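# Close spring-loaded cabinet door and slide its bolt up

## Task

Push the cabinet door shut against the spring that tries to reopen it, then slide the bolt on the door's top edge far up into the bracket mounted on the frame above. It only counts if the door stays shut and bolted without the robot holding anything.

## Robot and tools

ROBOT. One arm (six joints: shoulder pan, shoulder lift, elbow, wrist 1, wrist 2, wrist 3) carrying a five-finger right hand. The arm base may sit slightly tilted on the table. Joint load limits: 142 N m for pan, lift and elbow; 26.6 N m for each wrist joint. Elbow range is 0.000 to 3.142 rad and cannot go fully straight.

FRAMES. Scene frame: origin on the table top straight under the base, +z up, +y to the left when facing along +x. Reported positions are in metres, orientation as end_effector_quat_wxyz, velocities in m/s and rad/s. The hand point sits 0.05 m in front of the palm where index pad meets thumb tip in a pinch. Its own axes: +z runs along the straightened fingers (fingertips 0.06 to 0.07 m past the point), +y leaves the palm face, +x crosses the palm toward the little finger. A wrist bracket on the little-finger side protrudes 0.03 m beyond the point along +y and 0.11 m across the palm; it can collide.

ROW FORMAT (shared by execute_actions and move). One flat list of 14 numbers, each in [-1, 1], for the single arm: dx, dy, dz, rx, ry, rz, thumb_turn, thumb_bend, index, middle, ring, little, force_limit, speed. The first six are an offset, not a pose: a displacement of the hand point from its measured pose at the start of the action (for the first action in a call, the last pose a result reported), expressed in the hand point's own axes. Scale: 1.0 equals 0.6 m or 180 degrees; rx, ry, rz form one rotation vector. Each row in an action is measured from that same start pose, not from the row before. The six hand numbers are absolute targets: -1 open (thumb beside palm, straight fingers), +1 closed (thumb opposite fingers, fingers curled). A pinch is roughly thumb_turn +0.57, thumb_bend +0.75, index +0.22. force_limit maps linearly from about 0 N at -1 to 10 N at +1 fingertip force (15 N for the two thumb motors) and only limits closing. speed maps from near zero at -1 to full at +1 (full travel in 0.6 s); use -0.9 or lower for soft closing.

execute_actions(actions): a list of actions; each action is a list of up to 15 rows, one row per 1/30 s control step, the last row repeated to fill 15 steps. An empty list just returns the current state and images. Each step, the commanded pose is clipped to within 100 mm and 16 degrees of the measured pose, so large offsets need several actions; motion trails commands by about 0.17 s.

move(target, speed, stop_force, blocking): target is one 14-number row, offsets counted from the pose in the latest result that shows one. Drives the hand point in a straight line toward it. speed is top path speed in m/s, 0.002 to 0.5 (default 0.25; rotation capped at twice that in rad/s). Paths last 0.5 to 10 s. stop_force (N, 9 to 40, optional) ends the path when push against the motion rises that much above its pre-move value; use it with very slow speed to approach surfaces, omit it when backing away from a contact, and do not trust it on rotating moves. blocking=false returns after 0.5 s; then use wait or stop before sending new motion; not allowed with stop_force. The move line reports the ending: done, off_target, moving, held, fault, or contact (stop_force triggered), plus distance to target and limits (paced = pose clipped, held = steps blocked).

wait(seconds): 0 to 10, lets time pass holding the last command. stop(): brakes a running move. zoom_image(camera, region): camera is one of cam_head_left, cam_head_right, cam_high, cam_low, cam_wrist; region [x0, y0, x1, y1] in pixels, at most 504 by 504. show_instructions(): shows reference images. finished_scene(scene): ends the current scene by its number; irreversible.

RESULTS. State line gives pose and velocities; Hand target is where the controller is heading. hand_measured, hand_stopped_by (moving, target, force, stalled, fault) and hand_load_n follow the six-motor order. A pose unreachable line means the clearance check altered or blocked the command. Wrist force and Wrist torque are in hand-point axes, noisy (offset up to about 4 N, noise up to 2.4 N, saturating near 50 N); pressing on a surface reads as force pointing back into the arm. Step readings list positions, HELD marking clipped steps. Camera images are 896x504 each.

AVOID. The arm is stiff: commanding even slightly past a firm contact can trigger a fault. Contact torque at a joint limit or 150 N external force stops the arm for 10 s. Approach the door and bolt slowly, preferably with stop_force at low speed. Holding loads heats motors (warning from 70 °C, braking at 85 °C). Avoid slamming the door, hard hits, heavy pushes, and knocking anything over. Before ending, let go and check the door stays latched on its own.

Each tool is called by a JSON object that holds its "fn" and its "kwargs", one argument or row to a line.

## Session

{"fn": "execute_actions", "kwargs": {
  "actions": []
}}

Scene clock: 0.00 s.
end_effector_position=(+0.6458, +0.3968, +0.3980) hand_measured=(-1.000, -1.000, -1.000, -1.000, -1.000, -1.000) hand_load_n=(+0.0, +0.0, +0.0, +0.0, +0.0, +0.0) hand_stopped_by=(target, target, target, target, target, target) hand_force_limit=0.00 hand_speed=-0.80 end_effector_quat_wxyz=(+0.324, +0.739, +0.336, +0.486) end_effector_velocity=(-0.000, +0.000, -0.001) end_effector_angular_velocity=(-0.002, +0.002, +0.001)
Joint positions: [ 0.501 -0.961  0.828  0.545  2.301  0.923]
Joint velocities: [ 0.     0.     0.001  0.001 -0.    -0.001]
Wrist force (N, on the end effector, along its own x y z axes, offset not removed): no reading
Wrist torque (N m, same axes, about the end effector's origin, offset not removed): no reading
Hand target: +0.646, +0.397, +0.398; +0.324, +0.739, +0.336, +0.486
camera_calibration (this result's frames):
cam_wrist: T_world_to_cam=[[0.142642, -0.668698, 0.729723, -0.11189], [-0.801994, -0.510154, -0.310722, 0.835337], [0.58005, -0.540912, -0.609061, 0.217319], [0, 0, 0, 1]] pos_world=[0.559839, 0.46888, 0.473567]

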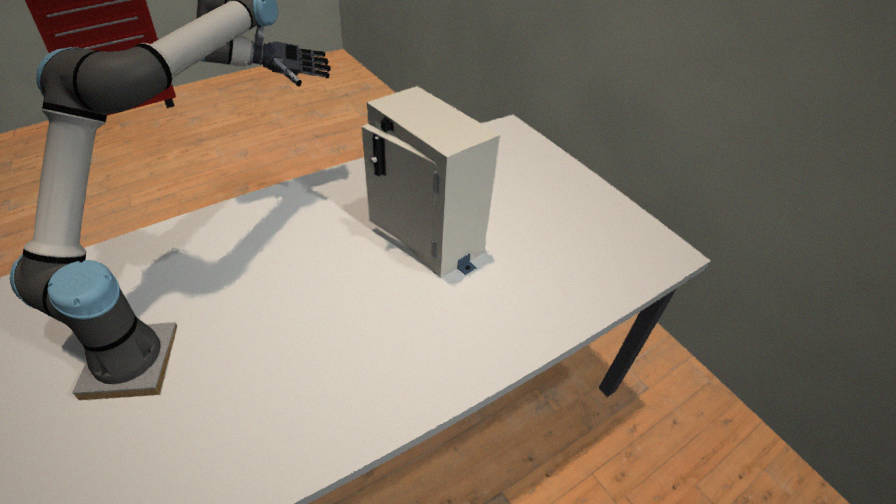

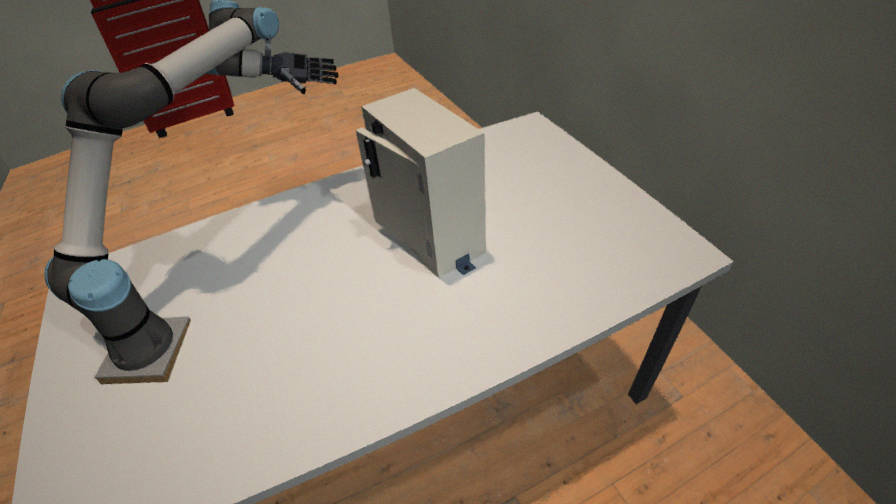

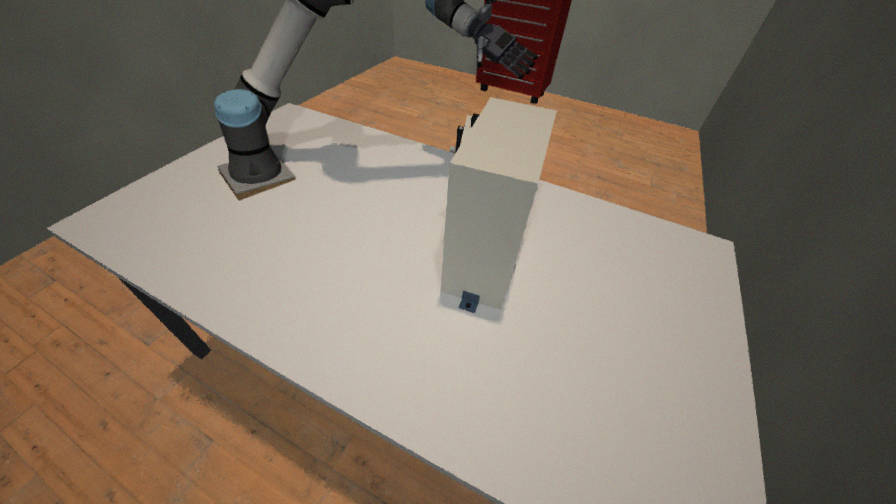

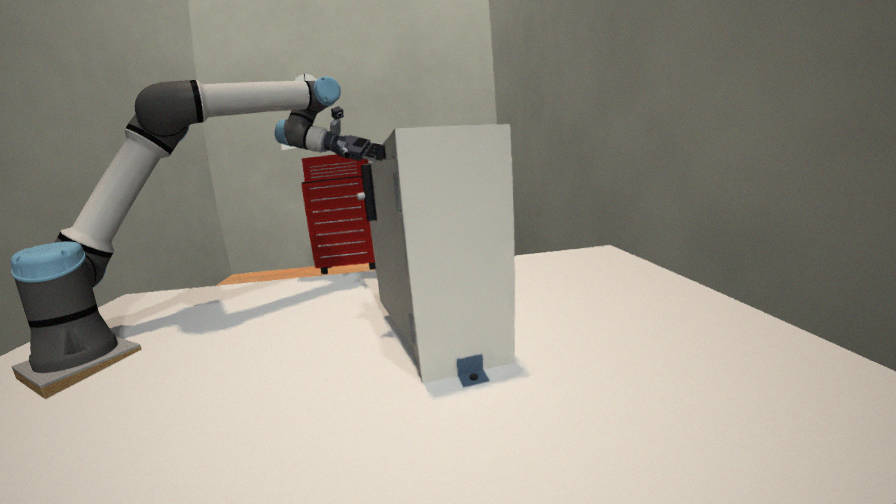

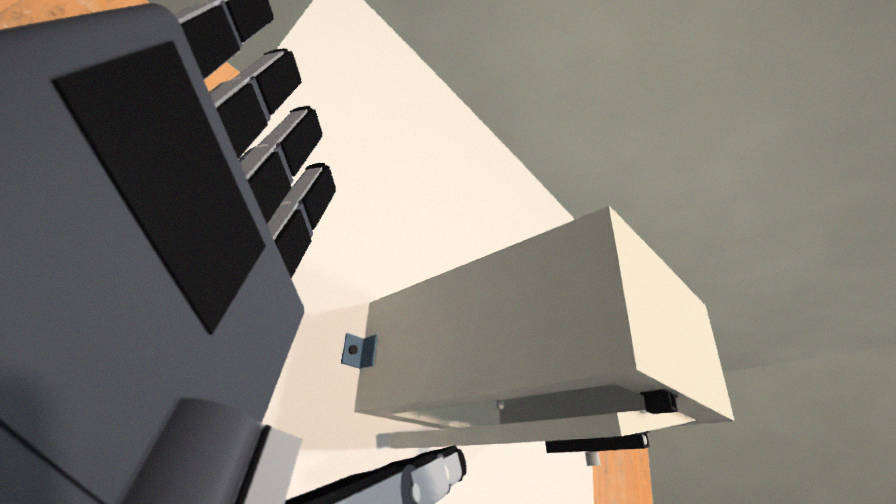

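{"fn": "move", "kwargs": {
  "target": [-0.318,0.033,-0.218,-0.075,0.116,-0.189,-1,-1,-1,-1,-1,-1,0,0],
  "speed": 0.35
}}

{"fn": "move", "kwargs": {
  "target": [-0.362,-0.107,0.055,0,0,0,-1,-1,-1,-1,-1,-1,0,0],
  "speed": 0.3
}}

Scene clock: 10.37 s.
end_effector_position=(+0.4697, +0.2505, +0.3603) hand_measured=(-1.000, -1.000, -1.000, -1.000, -1.000, -1.000) hand_load_n=(+0.0, +0.0, +0.0, +0.0, +0.0, +0.0) hand_stopped_by=(target, target, target, target, target, target) hand_force_limit=0.00 hand_speed=0.00 end_effector_quat_wxyz=(+0.469, +0.468, +0.529, +0.530) end_effector_velocity=(-0.000, -0.001, -0.000) end_effector_angular_velocity=(-0.002, -0.002, +0.006)
Joint positions: [ 0.248 -1.747  2.218 -0.514  1.836  0.059]
Joint velocities: [-0.008 -0.005  0.007 -0.005 -0.014 -0.003]
Wrist force (N, on the end effector, along its own x y z axes, offset not removed): [-1.7 -0.5 -0.3]
Wrist torque (N m, same axes, about the end effector's origin, offset not removed): [-0.08 0.14 0.28]
Hand target: +0.470, +0.250, +0.360; +0.469, +0.468, +0.530, +0.530
Off the commanded pose: 0.001 m, 0 deg.
move: done
camera_calibration (this result's frames):
cam_wrist: T_world_to_cam=[[0.0184473, -0.132627, 0.990994, -0.327167], [-0.471128, -0.875381, -0.108384, 0.470966], [0.881872, -0.464886, -0.0786326, -0.134489], [0, 0, 0, 1]] pos_world=[0.346523, 0.306361, 0.364691]

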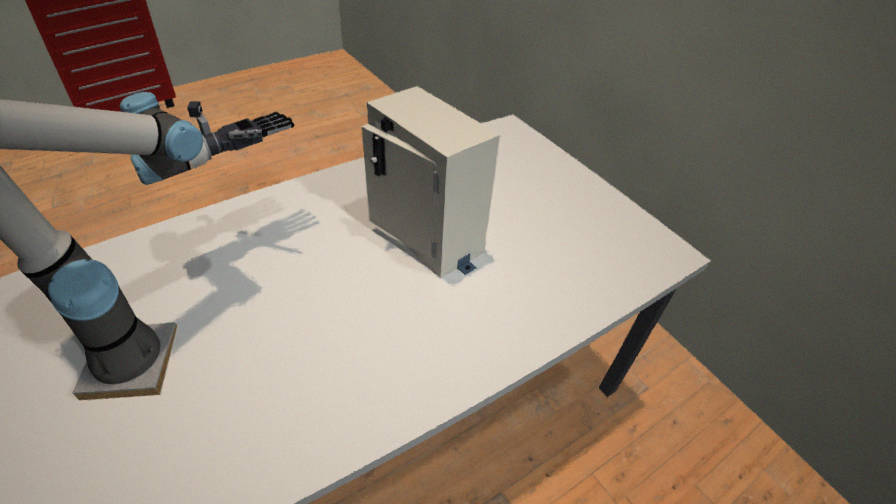

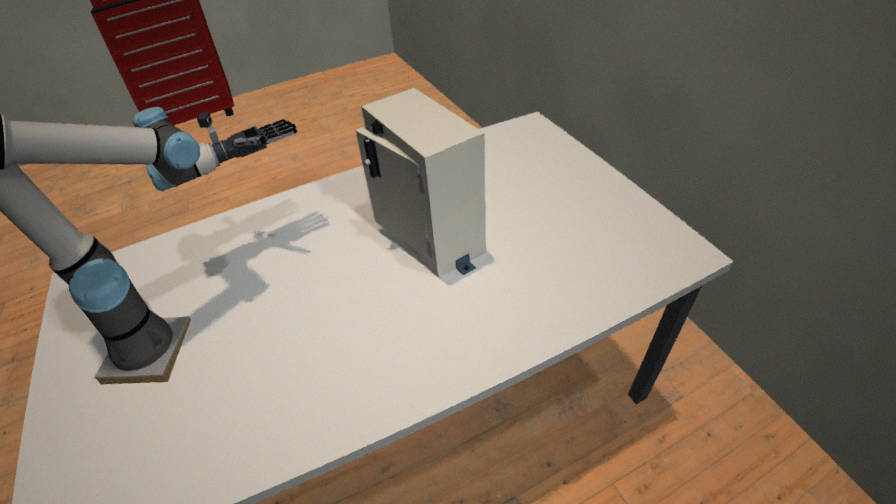

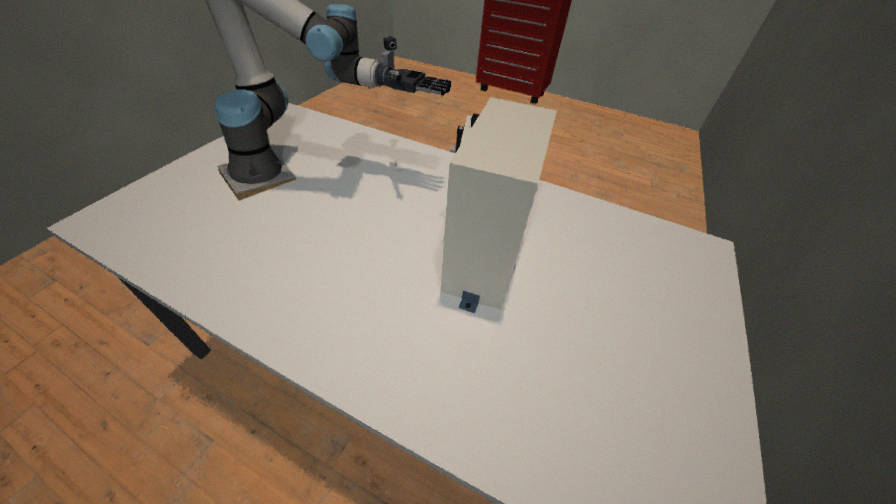

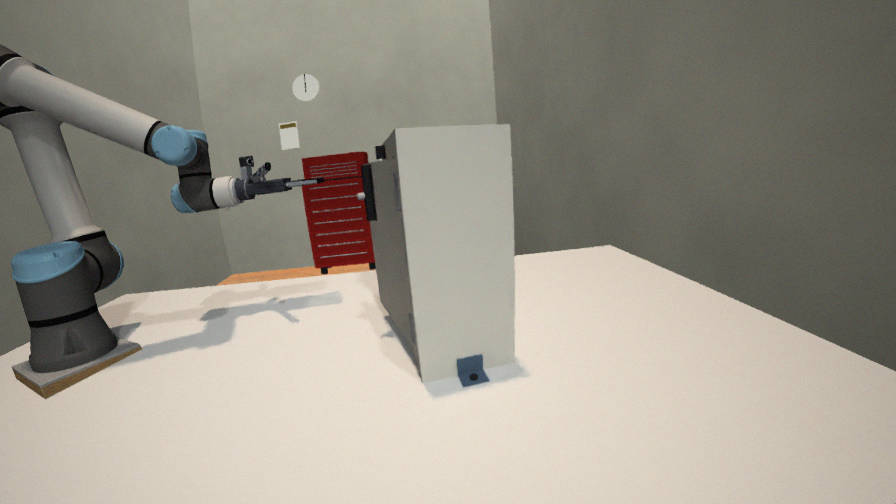

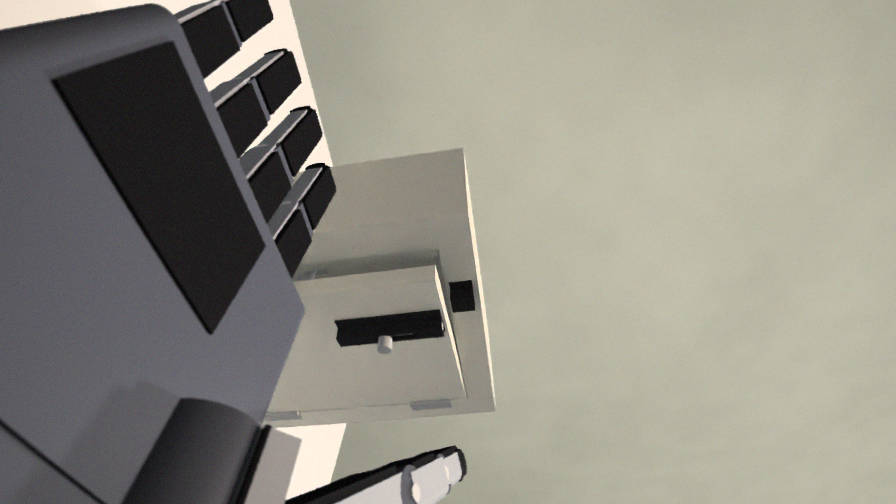

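Scene clock: 11.70 s.
end_effector_position=(+0.5292, +0.0391, +0.2960) hand_measured=(-1.000, -1.000, -1.000, -1.000, -1.000, -1.000) hand_load_n=(+0.0, +0.0, +0.0, +0.0, +0.0, +0.0) hand_stopped_by=(target, target, target, target, target, target) hand_force_limit=0.00 hand_speed=0.00 end_effector_quat_wxyz=(+0.469, +0.468, +0.530, +0.529) end_effector_velocity=(+0.001, -0.000, -0.000) end_effector_angular_velocity=(-0.000, -0.001, +0.004)
Joint positions: [-0.569 -1.723  2.44  -0.765  1.019  0.093]
Joint velocities: [-0.004  0.003 -0.001 -0.004 -0.008  0.001]
Wrist force (N, on the end effector, along its own x y z axes, offset not removed): [-2.4 -1.8 -0.2]
Wrist torque (N m, same axes, about the end effector's origin, offset not removed): [-0.34 0.19 0.10]
Hand target: +0.529, +0.039, +0.296; +0.469, +0.468, +0.530, +0.529
Off the commanded pose: 0.000 m, 0 deg.
move: done
camera_calibration (this result's frames):
cam_wrist: T_world_to_cam=[[0.0185347, -0.130049, 0.991334, -0.292792], [-0.471256, -0.875597, -0.106055, 0.306351], [0.881802, -0.465207, -0.0775156, -0.290622], [0, 0, 0, 1]] pos_world=[0.406068, 0.0949635, 0.300217]

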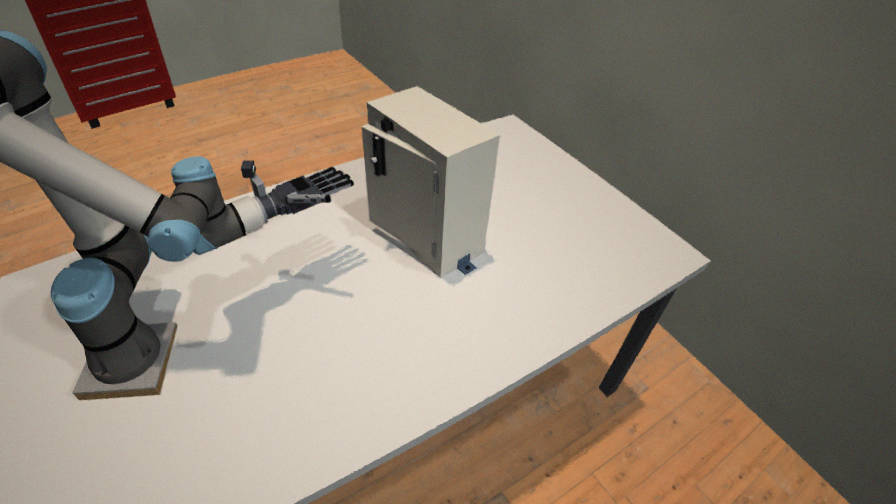

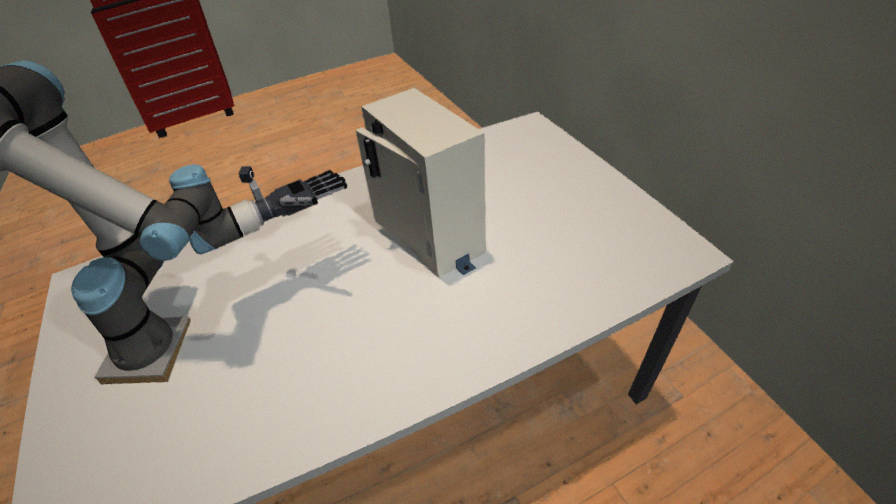

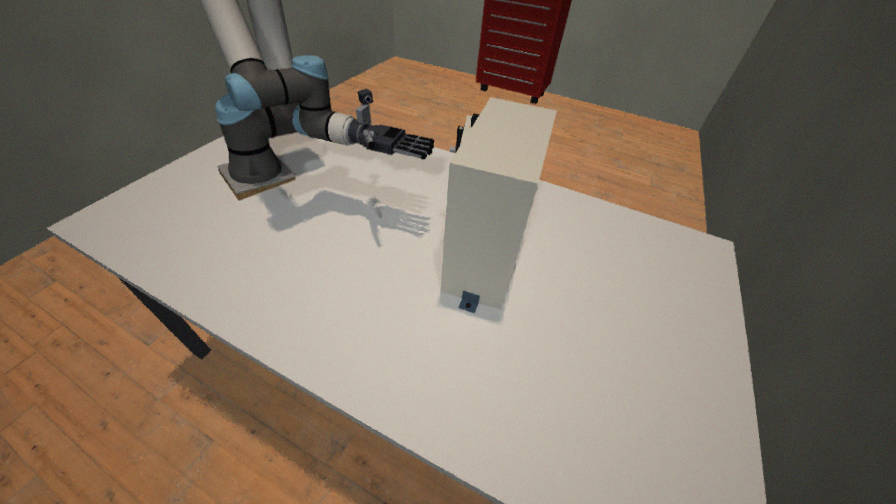

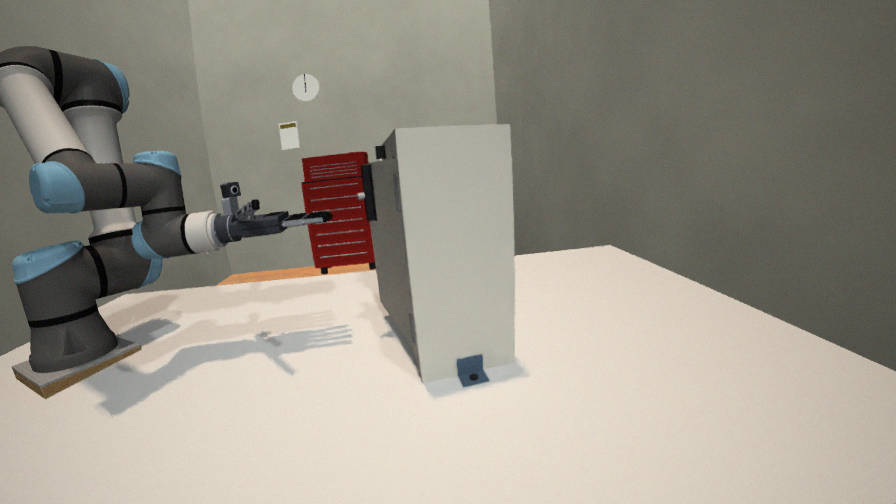

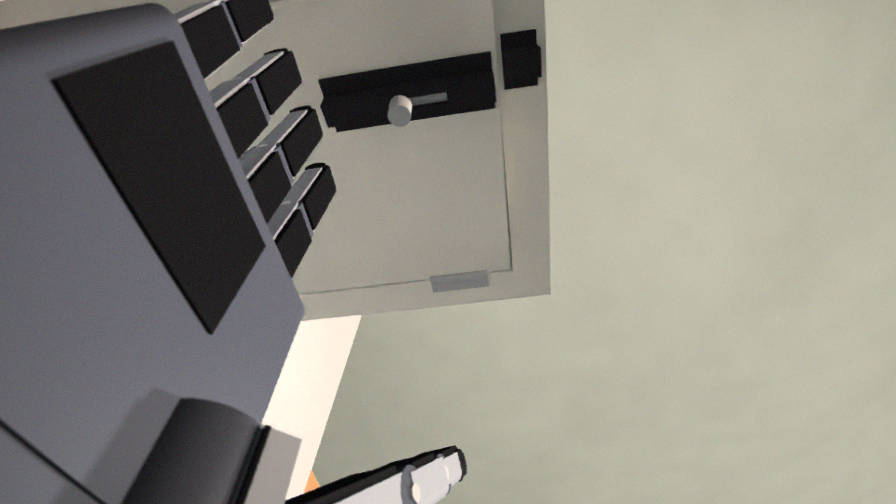

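{"fn": "move", "kwargs": {
  "target": [-0.005,0.017,0.13,0,0,0,-1,-1,-1,-1,-1,-1,0,0],
  "speed": 0.05,
  "stop_force": 12
}}

Scene clock: 15.37 s.
end_effector_position=(+0.6069, +0.0460, +0.3060) hand_measured=(-1.000, -1.000, -1.000, -1.000, -1.000, -1.000) hand_load_n=(+0.0, +0.0, +0.0, +1.5, +0.0, +0.0) hand_stopped_by=(target, target, target, target, target, target) hand_force_limit=0.00 hand_speed=0.00 end_effector_quat_wxyz=(+0.469, +0.468, +0.530, +0.530) end_effector_velocity=(+0.002, -0.001, +0.001) end_effector_angular_velocity=(+0.001, -0.000, -0.003)
Joint positions: [-0.449 -1.536  2.225 -0.734  1.139  0.087]
Joint velocities: [ 0.001  0.003 -0.005  0.002  0.004  0.001]
Wrist force (N, on the end effector, along its own x y z axes, offset not removed): [29.9 -11.5 -7.8]
Wrist torque (N m, same axes, about the end effector's origin, offset not removed): [0.75 2.57 1.76]
Hand target: +0.607, +0.046, +0.306; +0.469, +0.468, +0.530, +0.529
Off the commanded pose: 0.000 m, 0 deg.
move: done
camera_calibration (this result's frames):
cam_wrist: T_world_to_cam=[[0.0186638, -0.130463, 0.991277, -0.303357], [-0.470791, -0.875805, -0.106402, 0.349887], [0.882047, -0.464698, -0.0777668, -0.355191], [0, 0, 0, 1]] pos_world=[0.483681, 0.1018, 0.310317]

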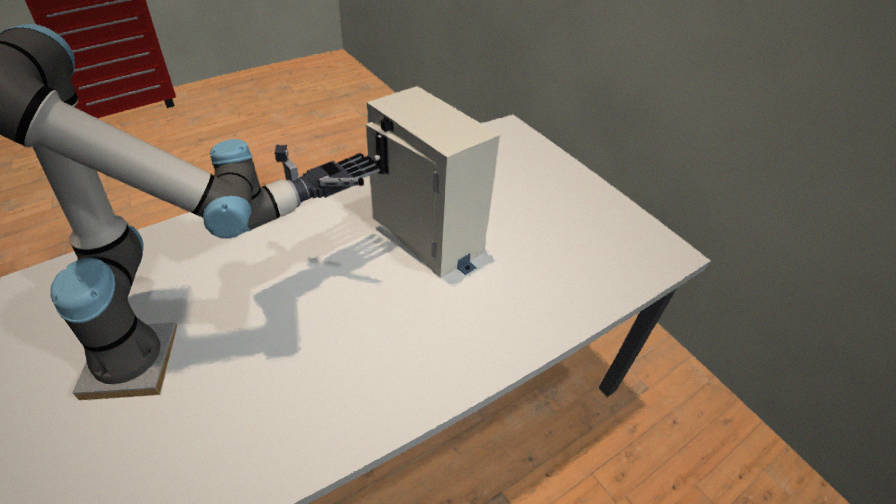

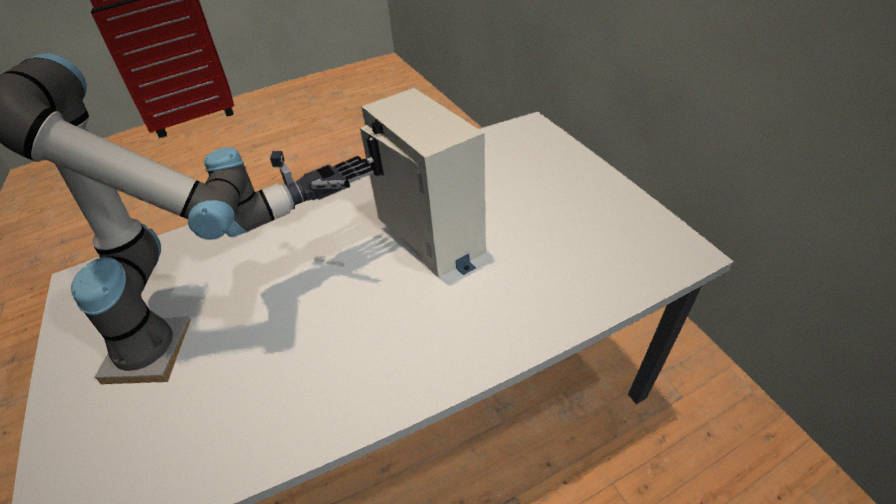

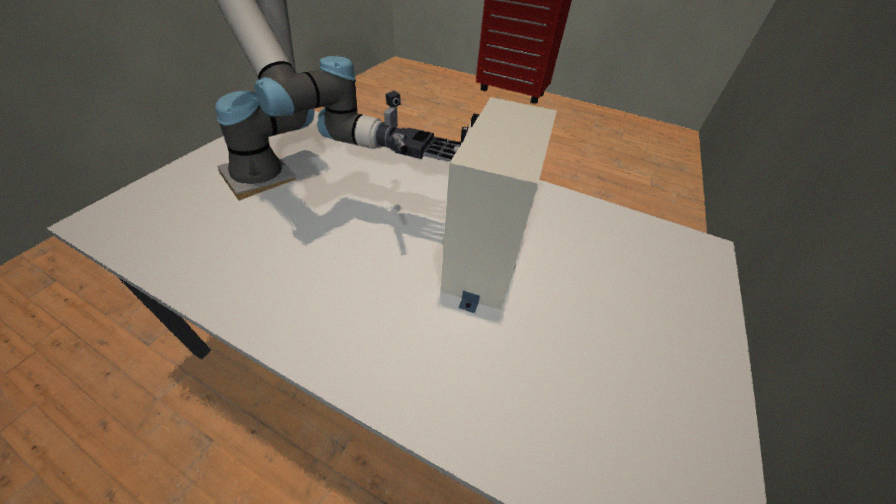

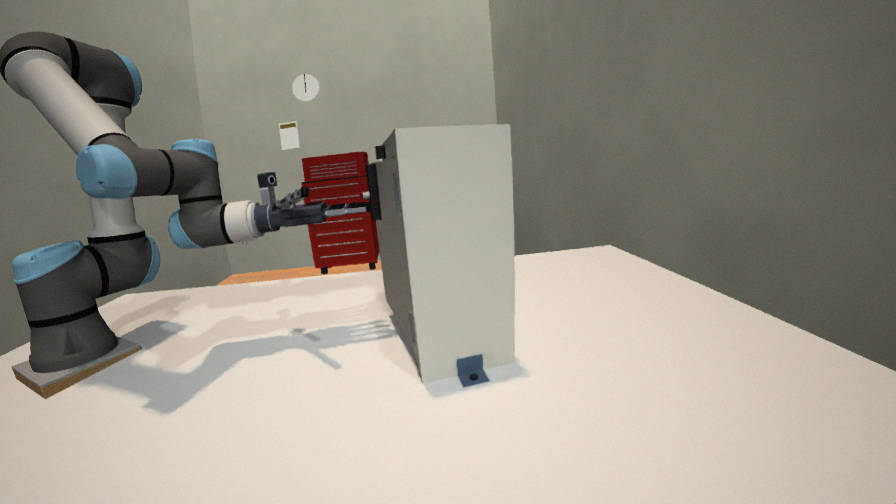

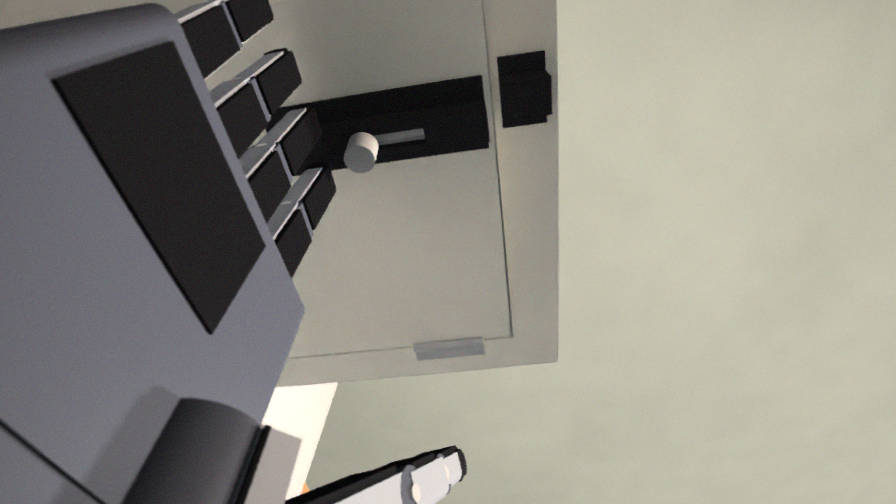

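{"fn": "move", "kwargs": {
  "target": [0,0,-0.02,0,0,0,-1,-1,-1,-1,-1,-1,0,0],
  "speed": 0.03
}}

{"fn": "move", "kwargs": {
  "target": [-0.009,0,0,0,0,0,-1,-1,-1,-1,-1,-1,0,0],
  "speed": 0.03
}}

{"fn": "move", "kwargs": {
  "target": [0.004,0,0.05,0,0,0,-1,-1,-1,-1,-1,-1,0,0],
  "speed": 0.025,
  "stop_force": 14
}}

Scene clock: 20.50 s.
end_effector_position=(+0.5950, +0.0444, +0.3061) hand_measured=(-1.000, -1.000, -1.000, -1.000, -1.000, -1.000) hand_load_n=(+0.0, +0.0, +0.0, +0.0, +0.0, +0.0) hand_stopped_by=(target, target, target, target, target, target) hand_force_limit=0.00 hand_speed=0.00 end_effector_quat_wxyz=(+0.469, +0.468, +0.530, +0.529) end_effector_velocity=(-0.001, +0.000, -0.000) end_effector_angular_velocity=(-0.000, +0.001, +0.002)
Joint positions: [-0.465 -1.565  2.256 -0.737  1.123  0.088]
Joint velocities: [-0.001 -0.003  0.004  0.    -0.003 -0.   ]
Wrist force (N, on the end effector, along its own x y z axes, offset not removed): [0.8 -2.3 0.4]
Wrist torque (N m, same axes, about the end effector's origin, offset not removed): [-0.20 0.13 0.18]
Hand target: +0.595, +0.045, +0.306; +0.469, +0.468, +0.530, +0.529
Off the commanded pose: 0.000 m, 0 deg.
move: done
camera_calibration (this result's frames):
cam_wrist: T_world_to_cam=[[0.0185057, -0.130383, 0.991291, -0.303326], [-0.471098, -0.875643, -0.106377, 0.343073], [0.881887, -0.465026, -0.0776273, -0.345468], [0, 0, 0, 1]] pos_world=[0.471898, 0.10021, 0.310362]

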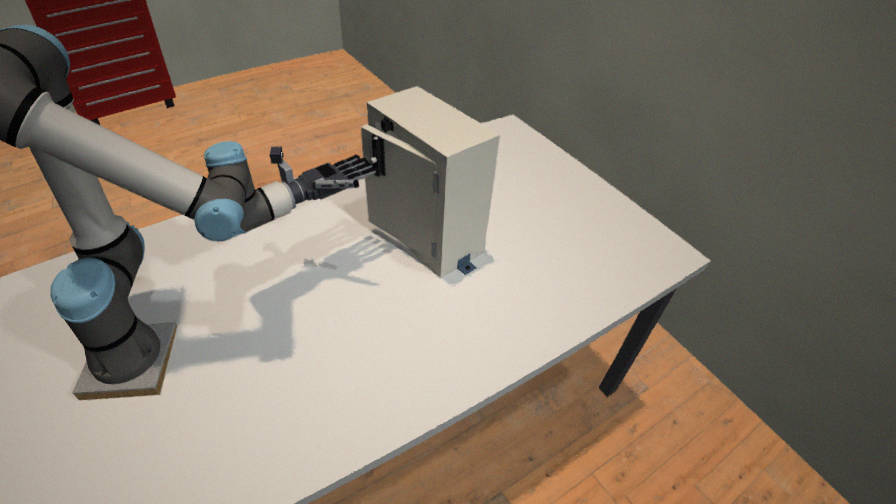

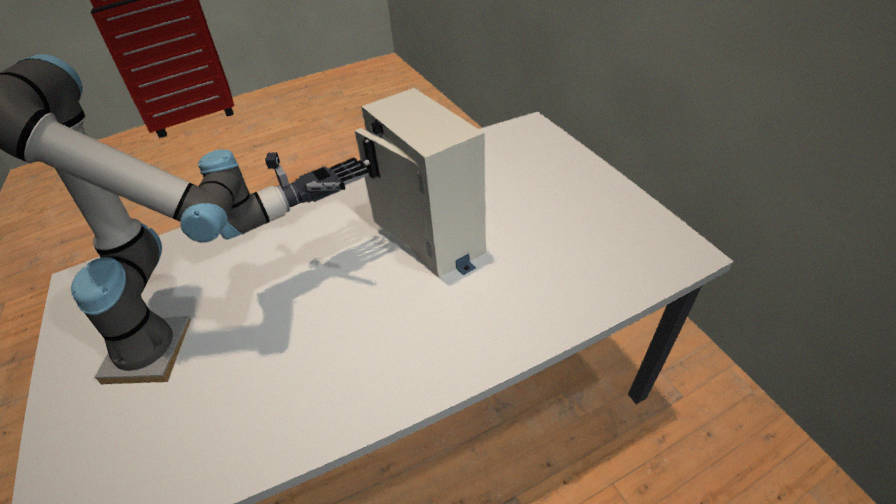

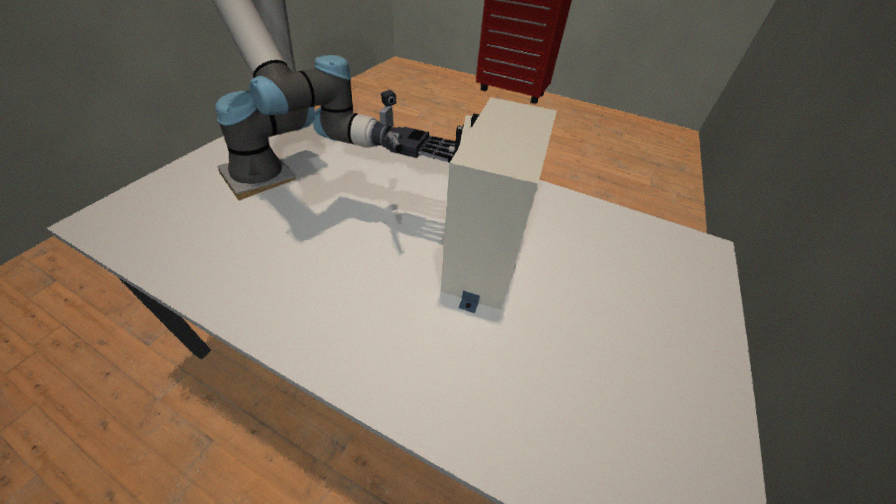

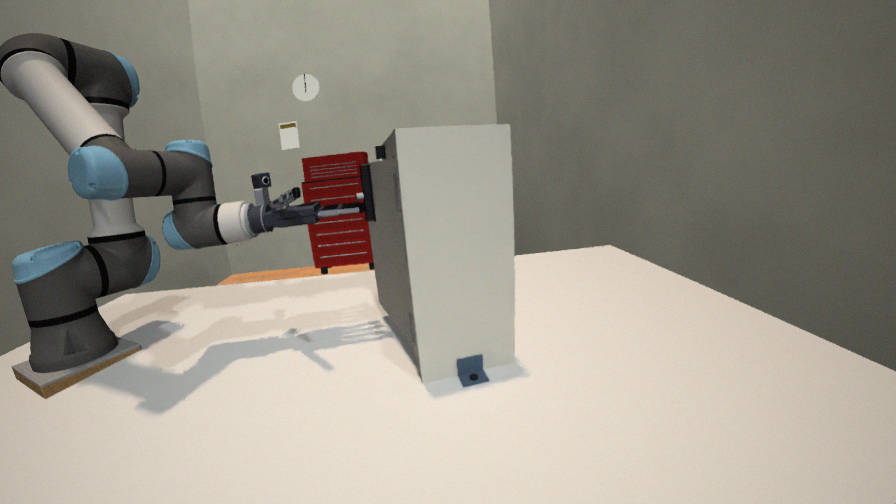

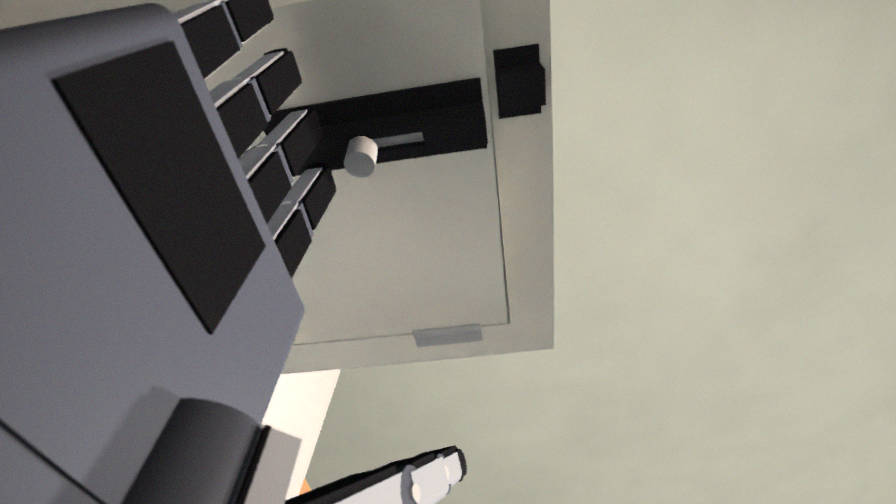

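Scene clock: 21.20 s.
end_effector_position=(+0.5957, +0.0395, +0.3060) hand_measured=(-1.000, -1.000, -1.000, -1.000, -1.000, -1.000) hand_load_n=(+0.0, +0.0, +0.0, -3.0, +0.0, +0.0) hand_stopped_by=(target, target, target, target, target, target) hand_force_limit=0.00 hand_speed=0.00 end_effector_quat_wxyz=(+0.469, +0.468, +0.530, +0.530) end_effector_velocity=(+0.001, -0.002, +0.001) end_effector_angular_velocity=(-0.001, -0.002, -0.003)
Joint positions: [-0.48  -1.564  2.256 -0.738  1.107  0.089]
Joint velocities: [-0.004  0.001 -0.002 -0.001 -0.001  0.   ]
Wrist force (N, on the end effector, along its own x y z axes, offset not removed): [50.0 0.8 -14.1]
Wrist torque (N m, same axes, about the end effector's origin, offset not removed): [0.32 2.90 3.27]
Hand target: +0.596, +0.039, +0.306; +0.469, +0.468, +0.530, +0.529
Off the commanded pose: 0.000 m, 0 deg.
move: done
camera_calibration (this result's frames):
cam_wrist: T_world_to_cam=[[0.0188287, -0.130362, 0.991288, -0.304081], [-0.470288, -0.87609, -0.10628, 0.338585], [0.882312, -0.464189, -0.0778033, -0.348509], [0, 0, 0, 1]] pos_world=[0.472451, 0.095216, 0.310301]

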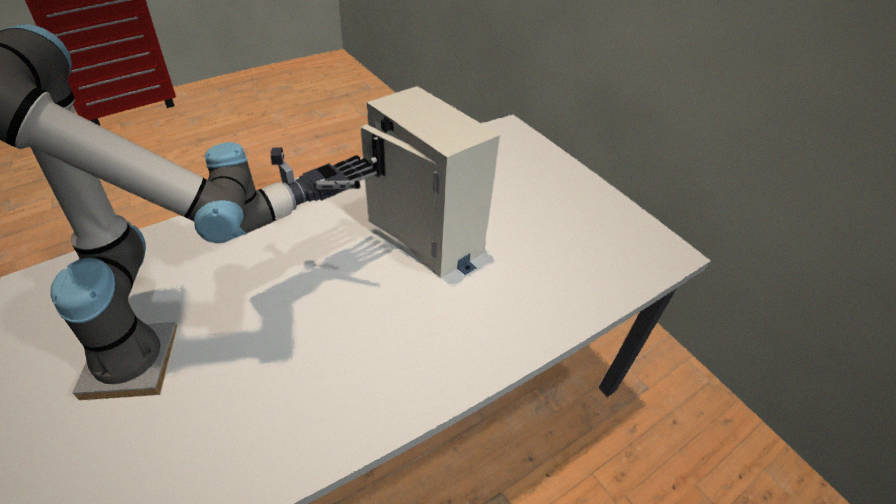

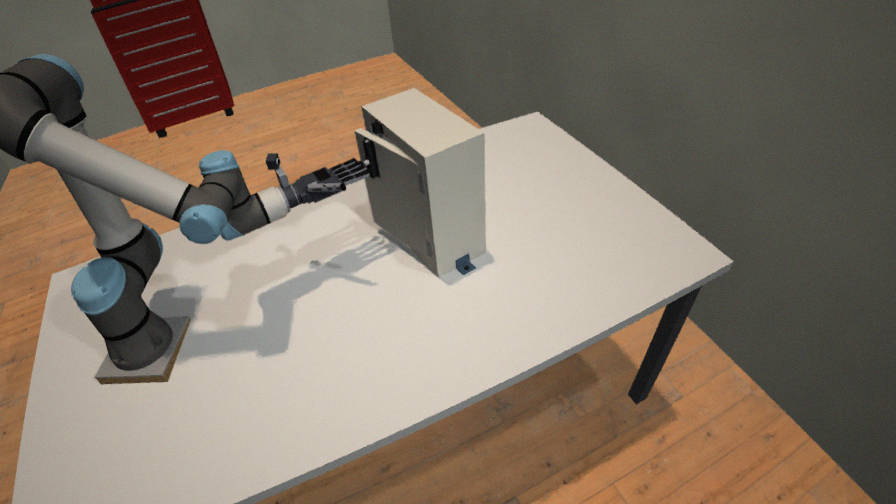

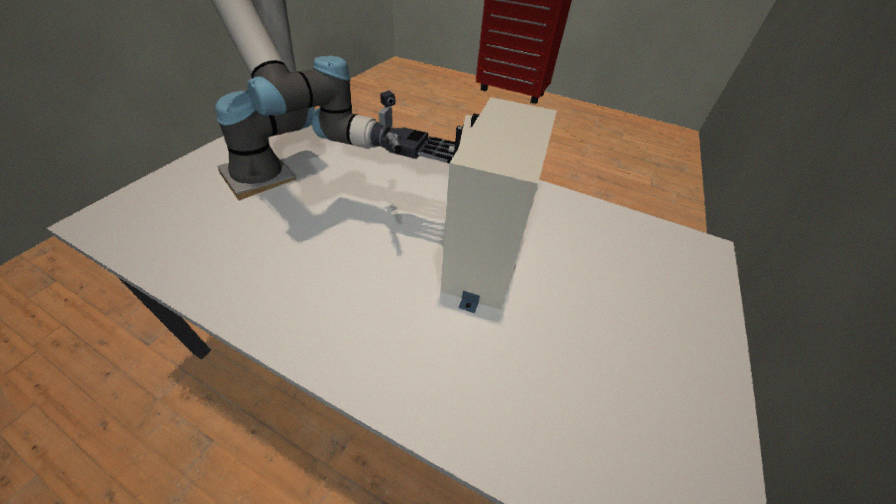

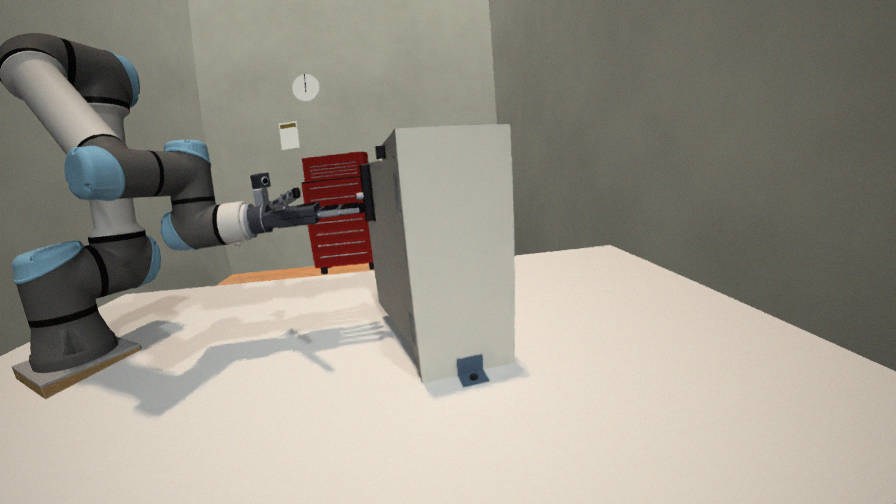

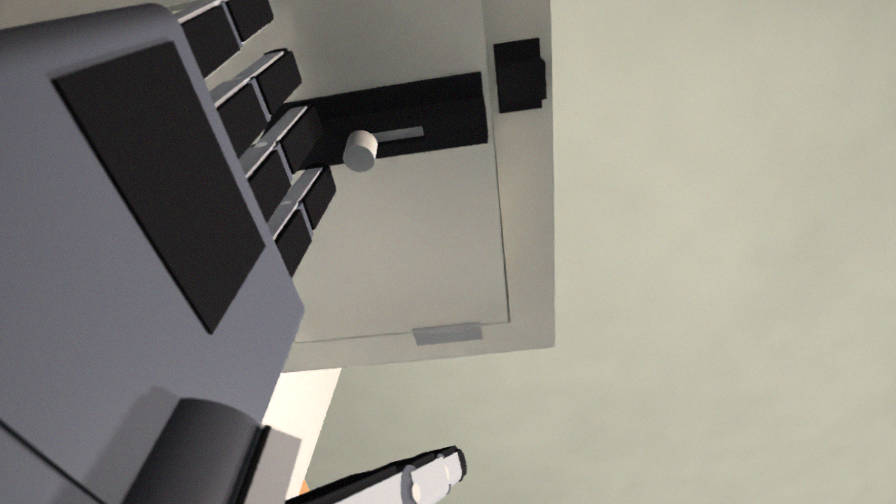

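Scene clock: 21.70 s.
end_effector_position=(+0.5957, +0.0395, +0.3060) hand_measured=(-1.000, -1.000, -1.000, -1.000, -1.000, -1.000) hand_load_n=(+0.0, +0.0, +0.0, -3.0, +0.0, +0.0) hand_stopped_by=(target, target, target, target, target, target) hand_force_limit=0.00 hand_speed=0.00 end_effector_quat_wxyz=(+0.469, +0.468, +0.530, +0.530) end_effector_velocity=(-0.000, +0.000, +0.000) end_effector_angular_velocity=(-0.000, -0.000, +0.001)
Joint positions: [-0.48  -1.564  2.256 -0.738  1.107  0.089]
Joint velocities: [ 0.    -0.001 -0.     0.001 -0.     0.   ]
Wrist force (N, on the end effector, along its own x y z axes, offset not removed): [50.0 -0.4 -16.0]
Wrist torque (N m, same axes, about the end effector's origin, offset not removed): [0.13 2.96 3.28]
Hand target: +0.596, +0.039, +0.306; +0.469, +0.468, +0.530, +0.530
Off the commanded pose: 0.030 m, 0 deg.
move: contact
camera_calibration (this result's frames):
cam_wrist: T_world_to_cam=[[0.0188204, -0.130379, 0.991286, -0.304064], [-0.470388, -0.876035, -0.10629, 0.338645], [0.882259, -0.464288, -0.0778158, -0.348489], [0, 0, 0, 1]] pos_world=[0.472475, 0.095222, 0.31029]

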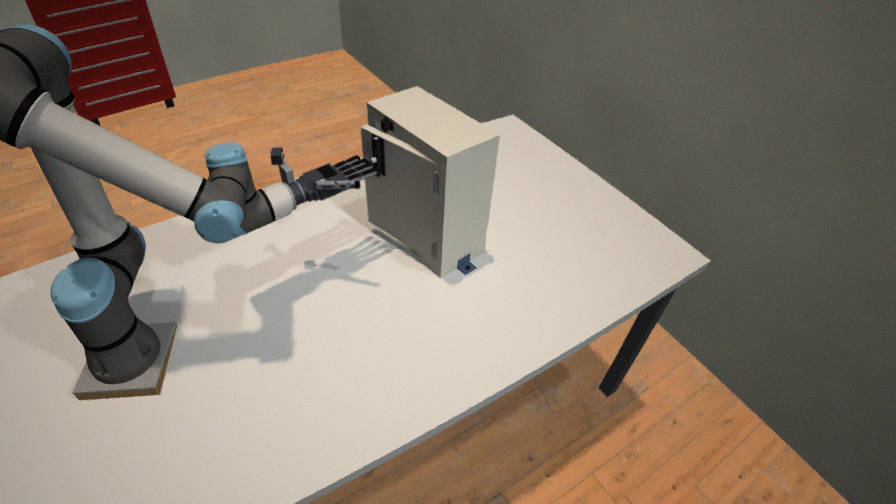

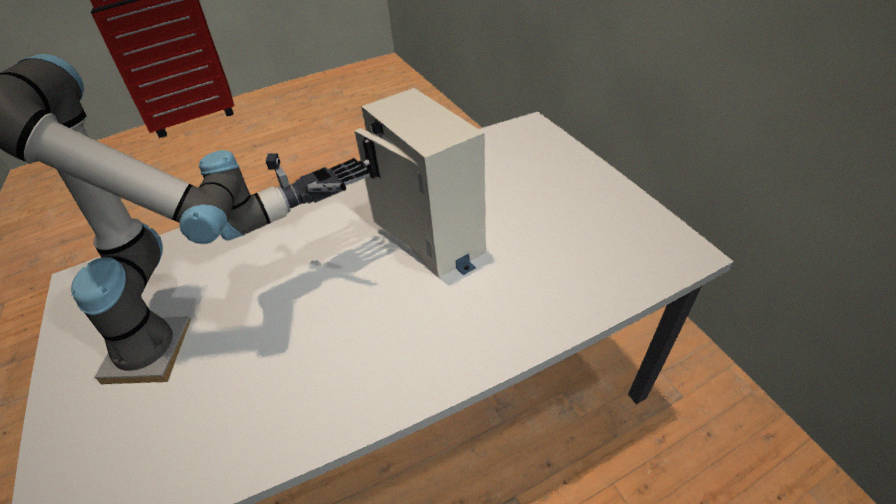

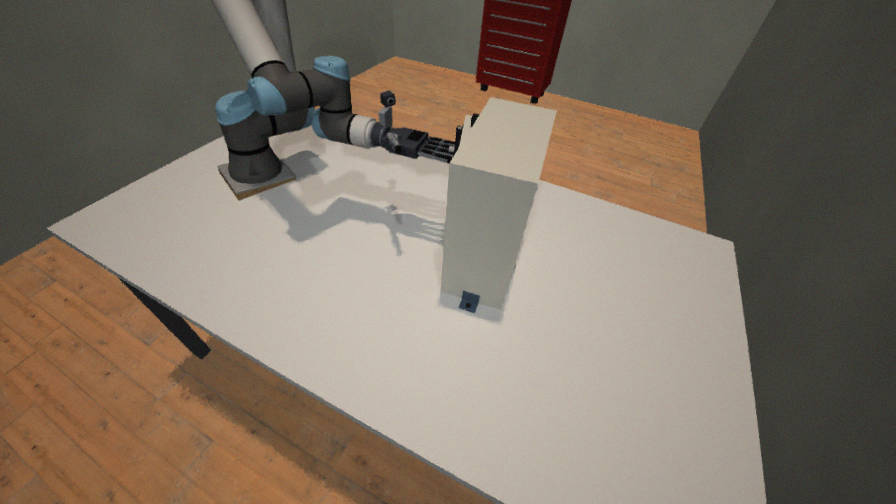

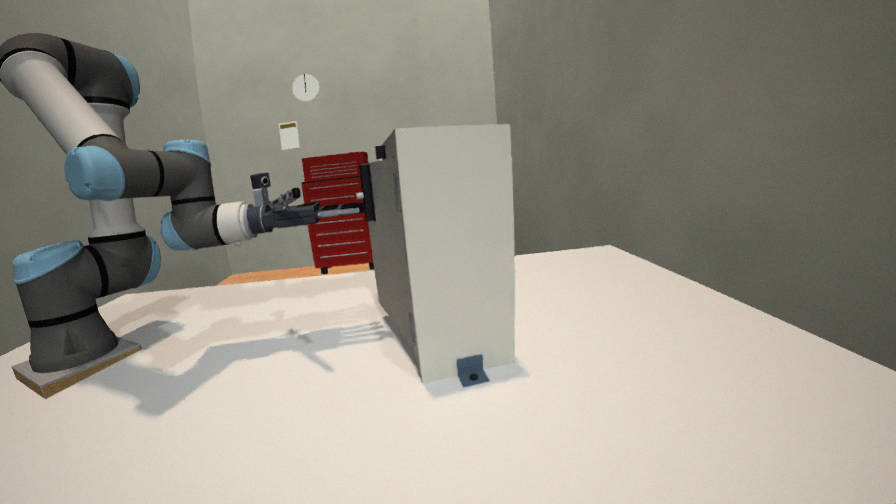

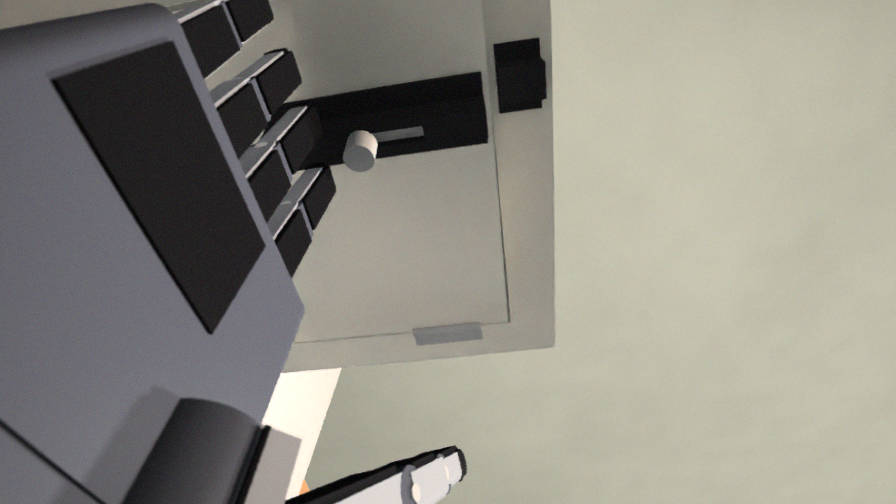

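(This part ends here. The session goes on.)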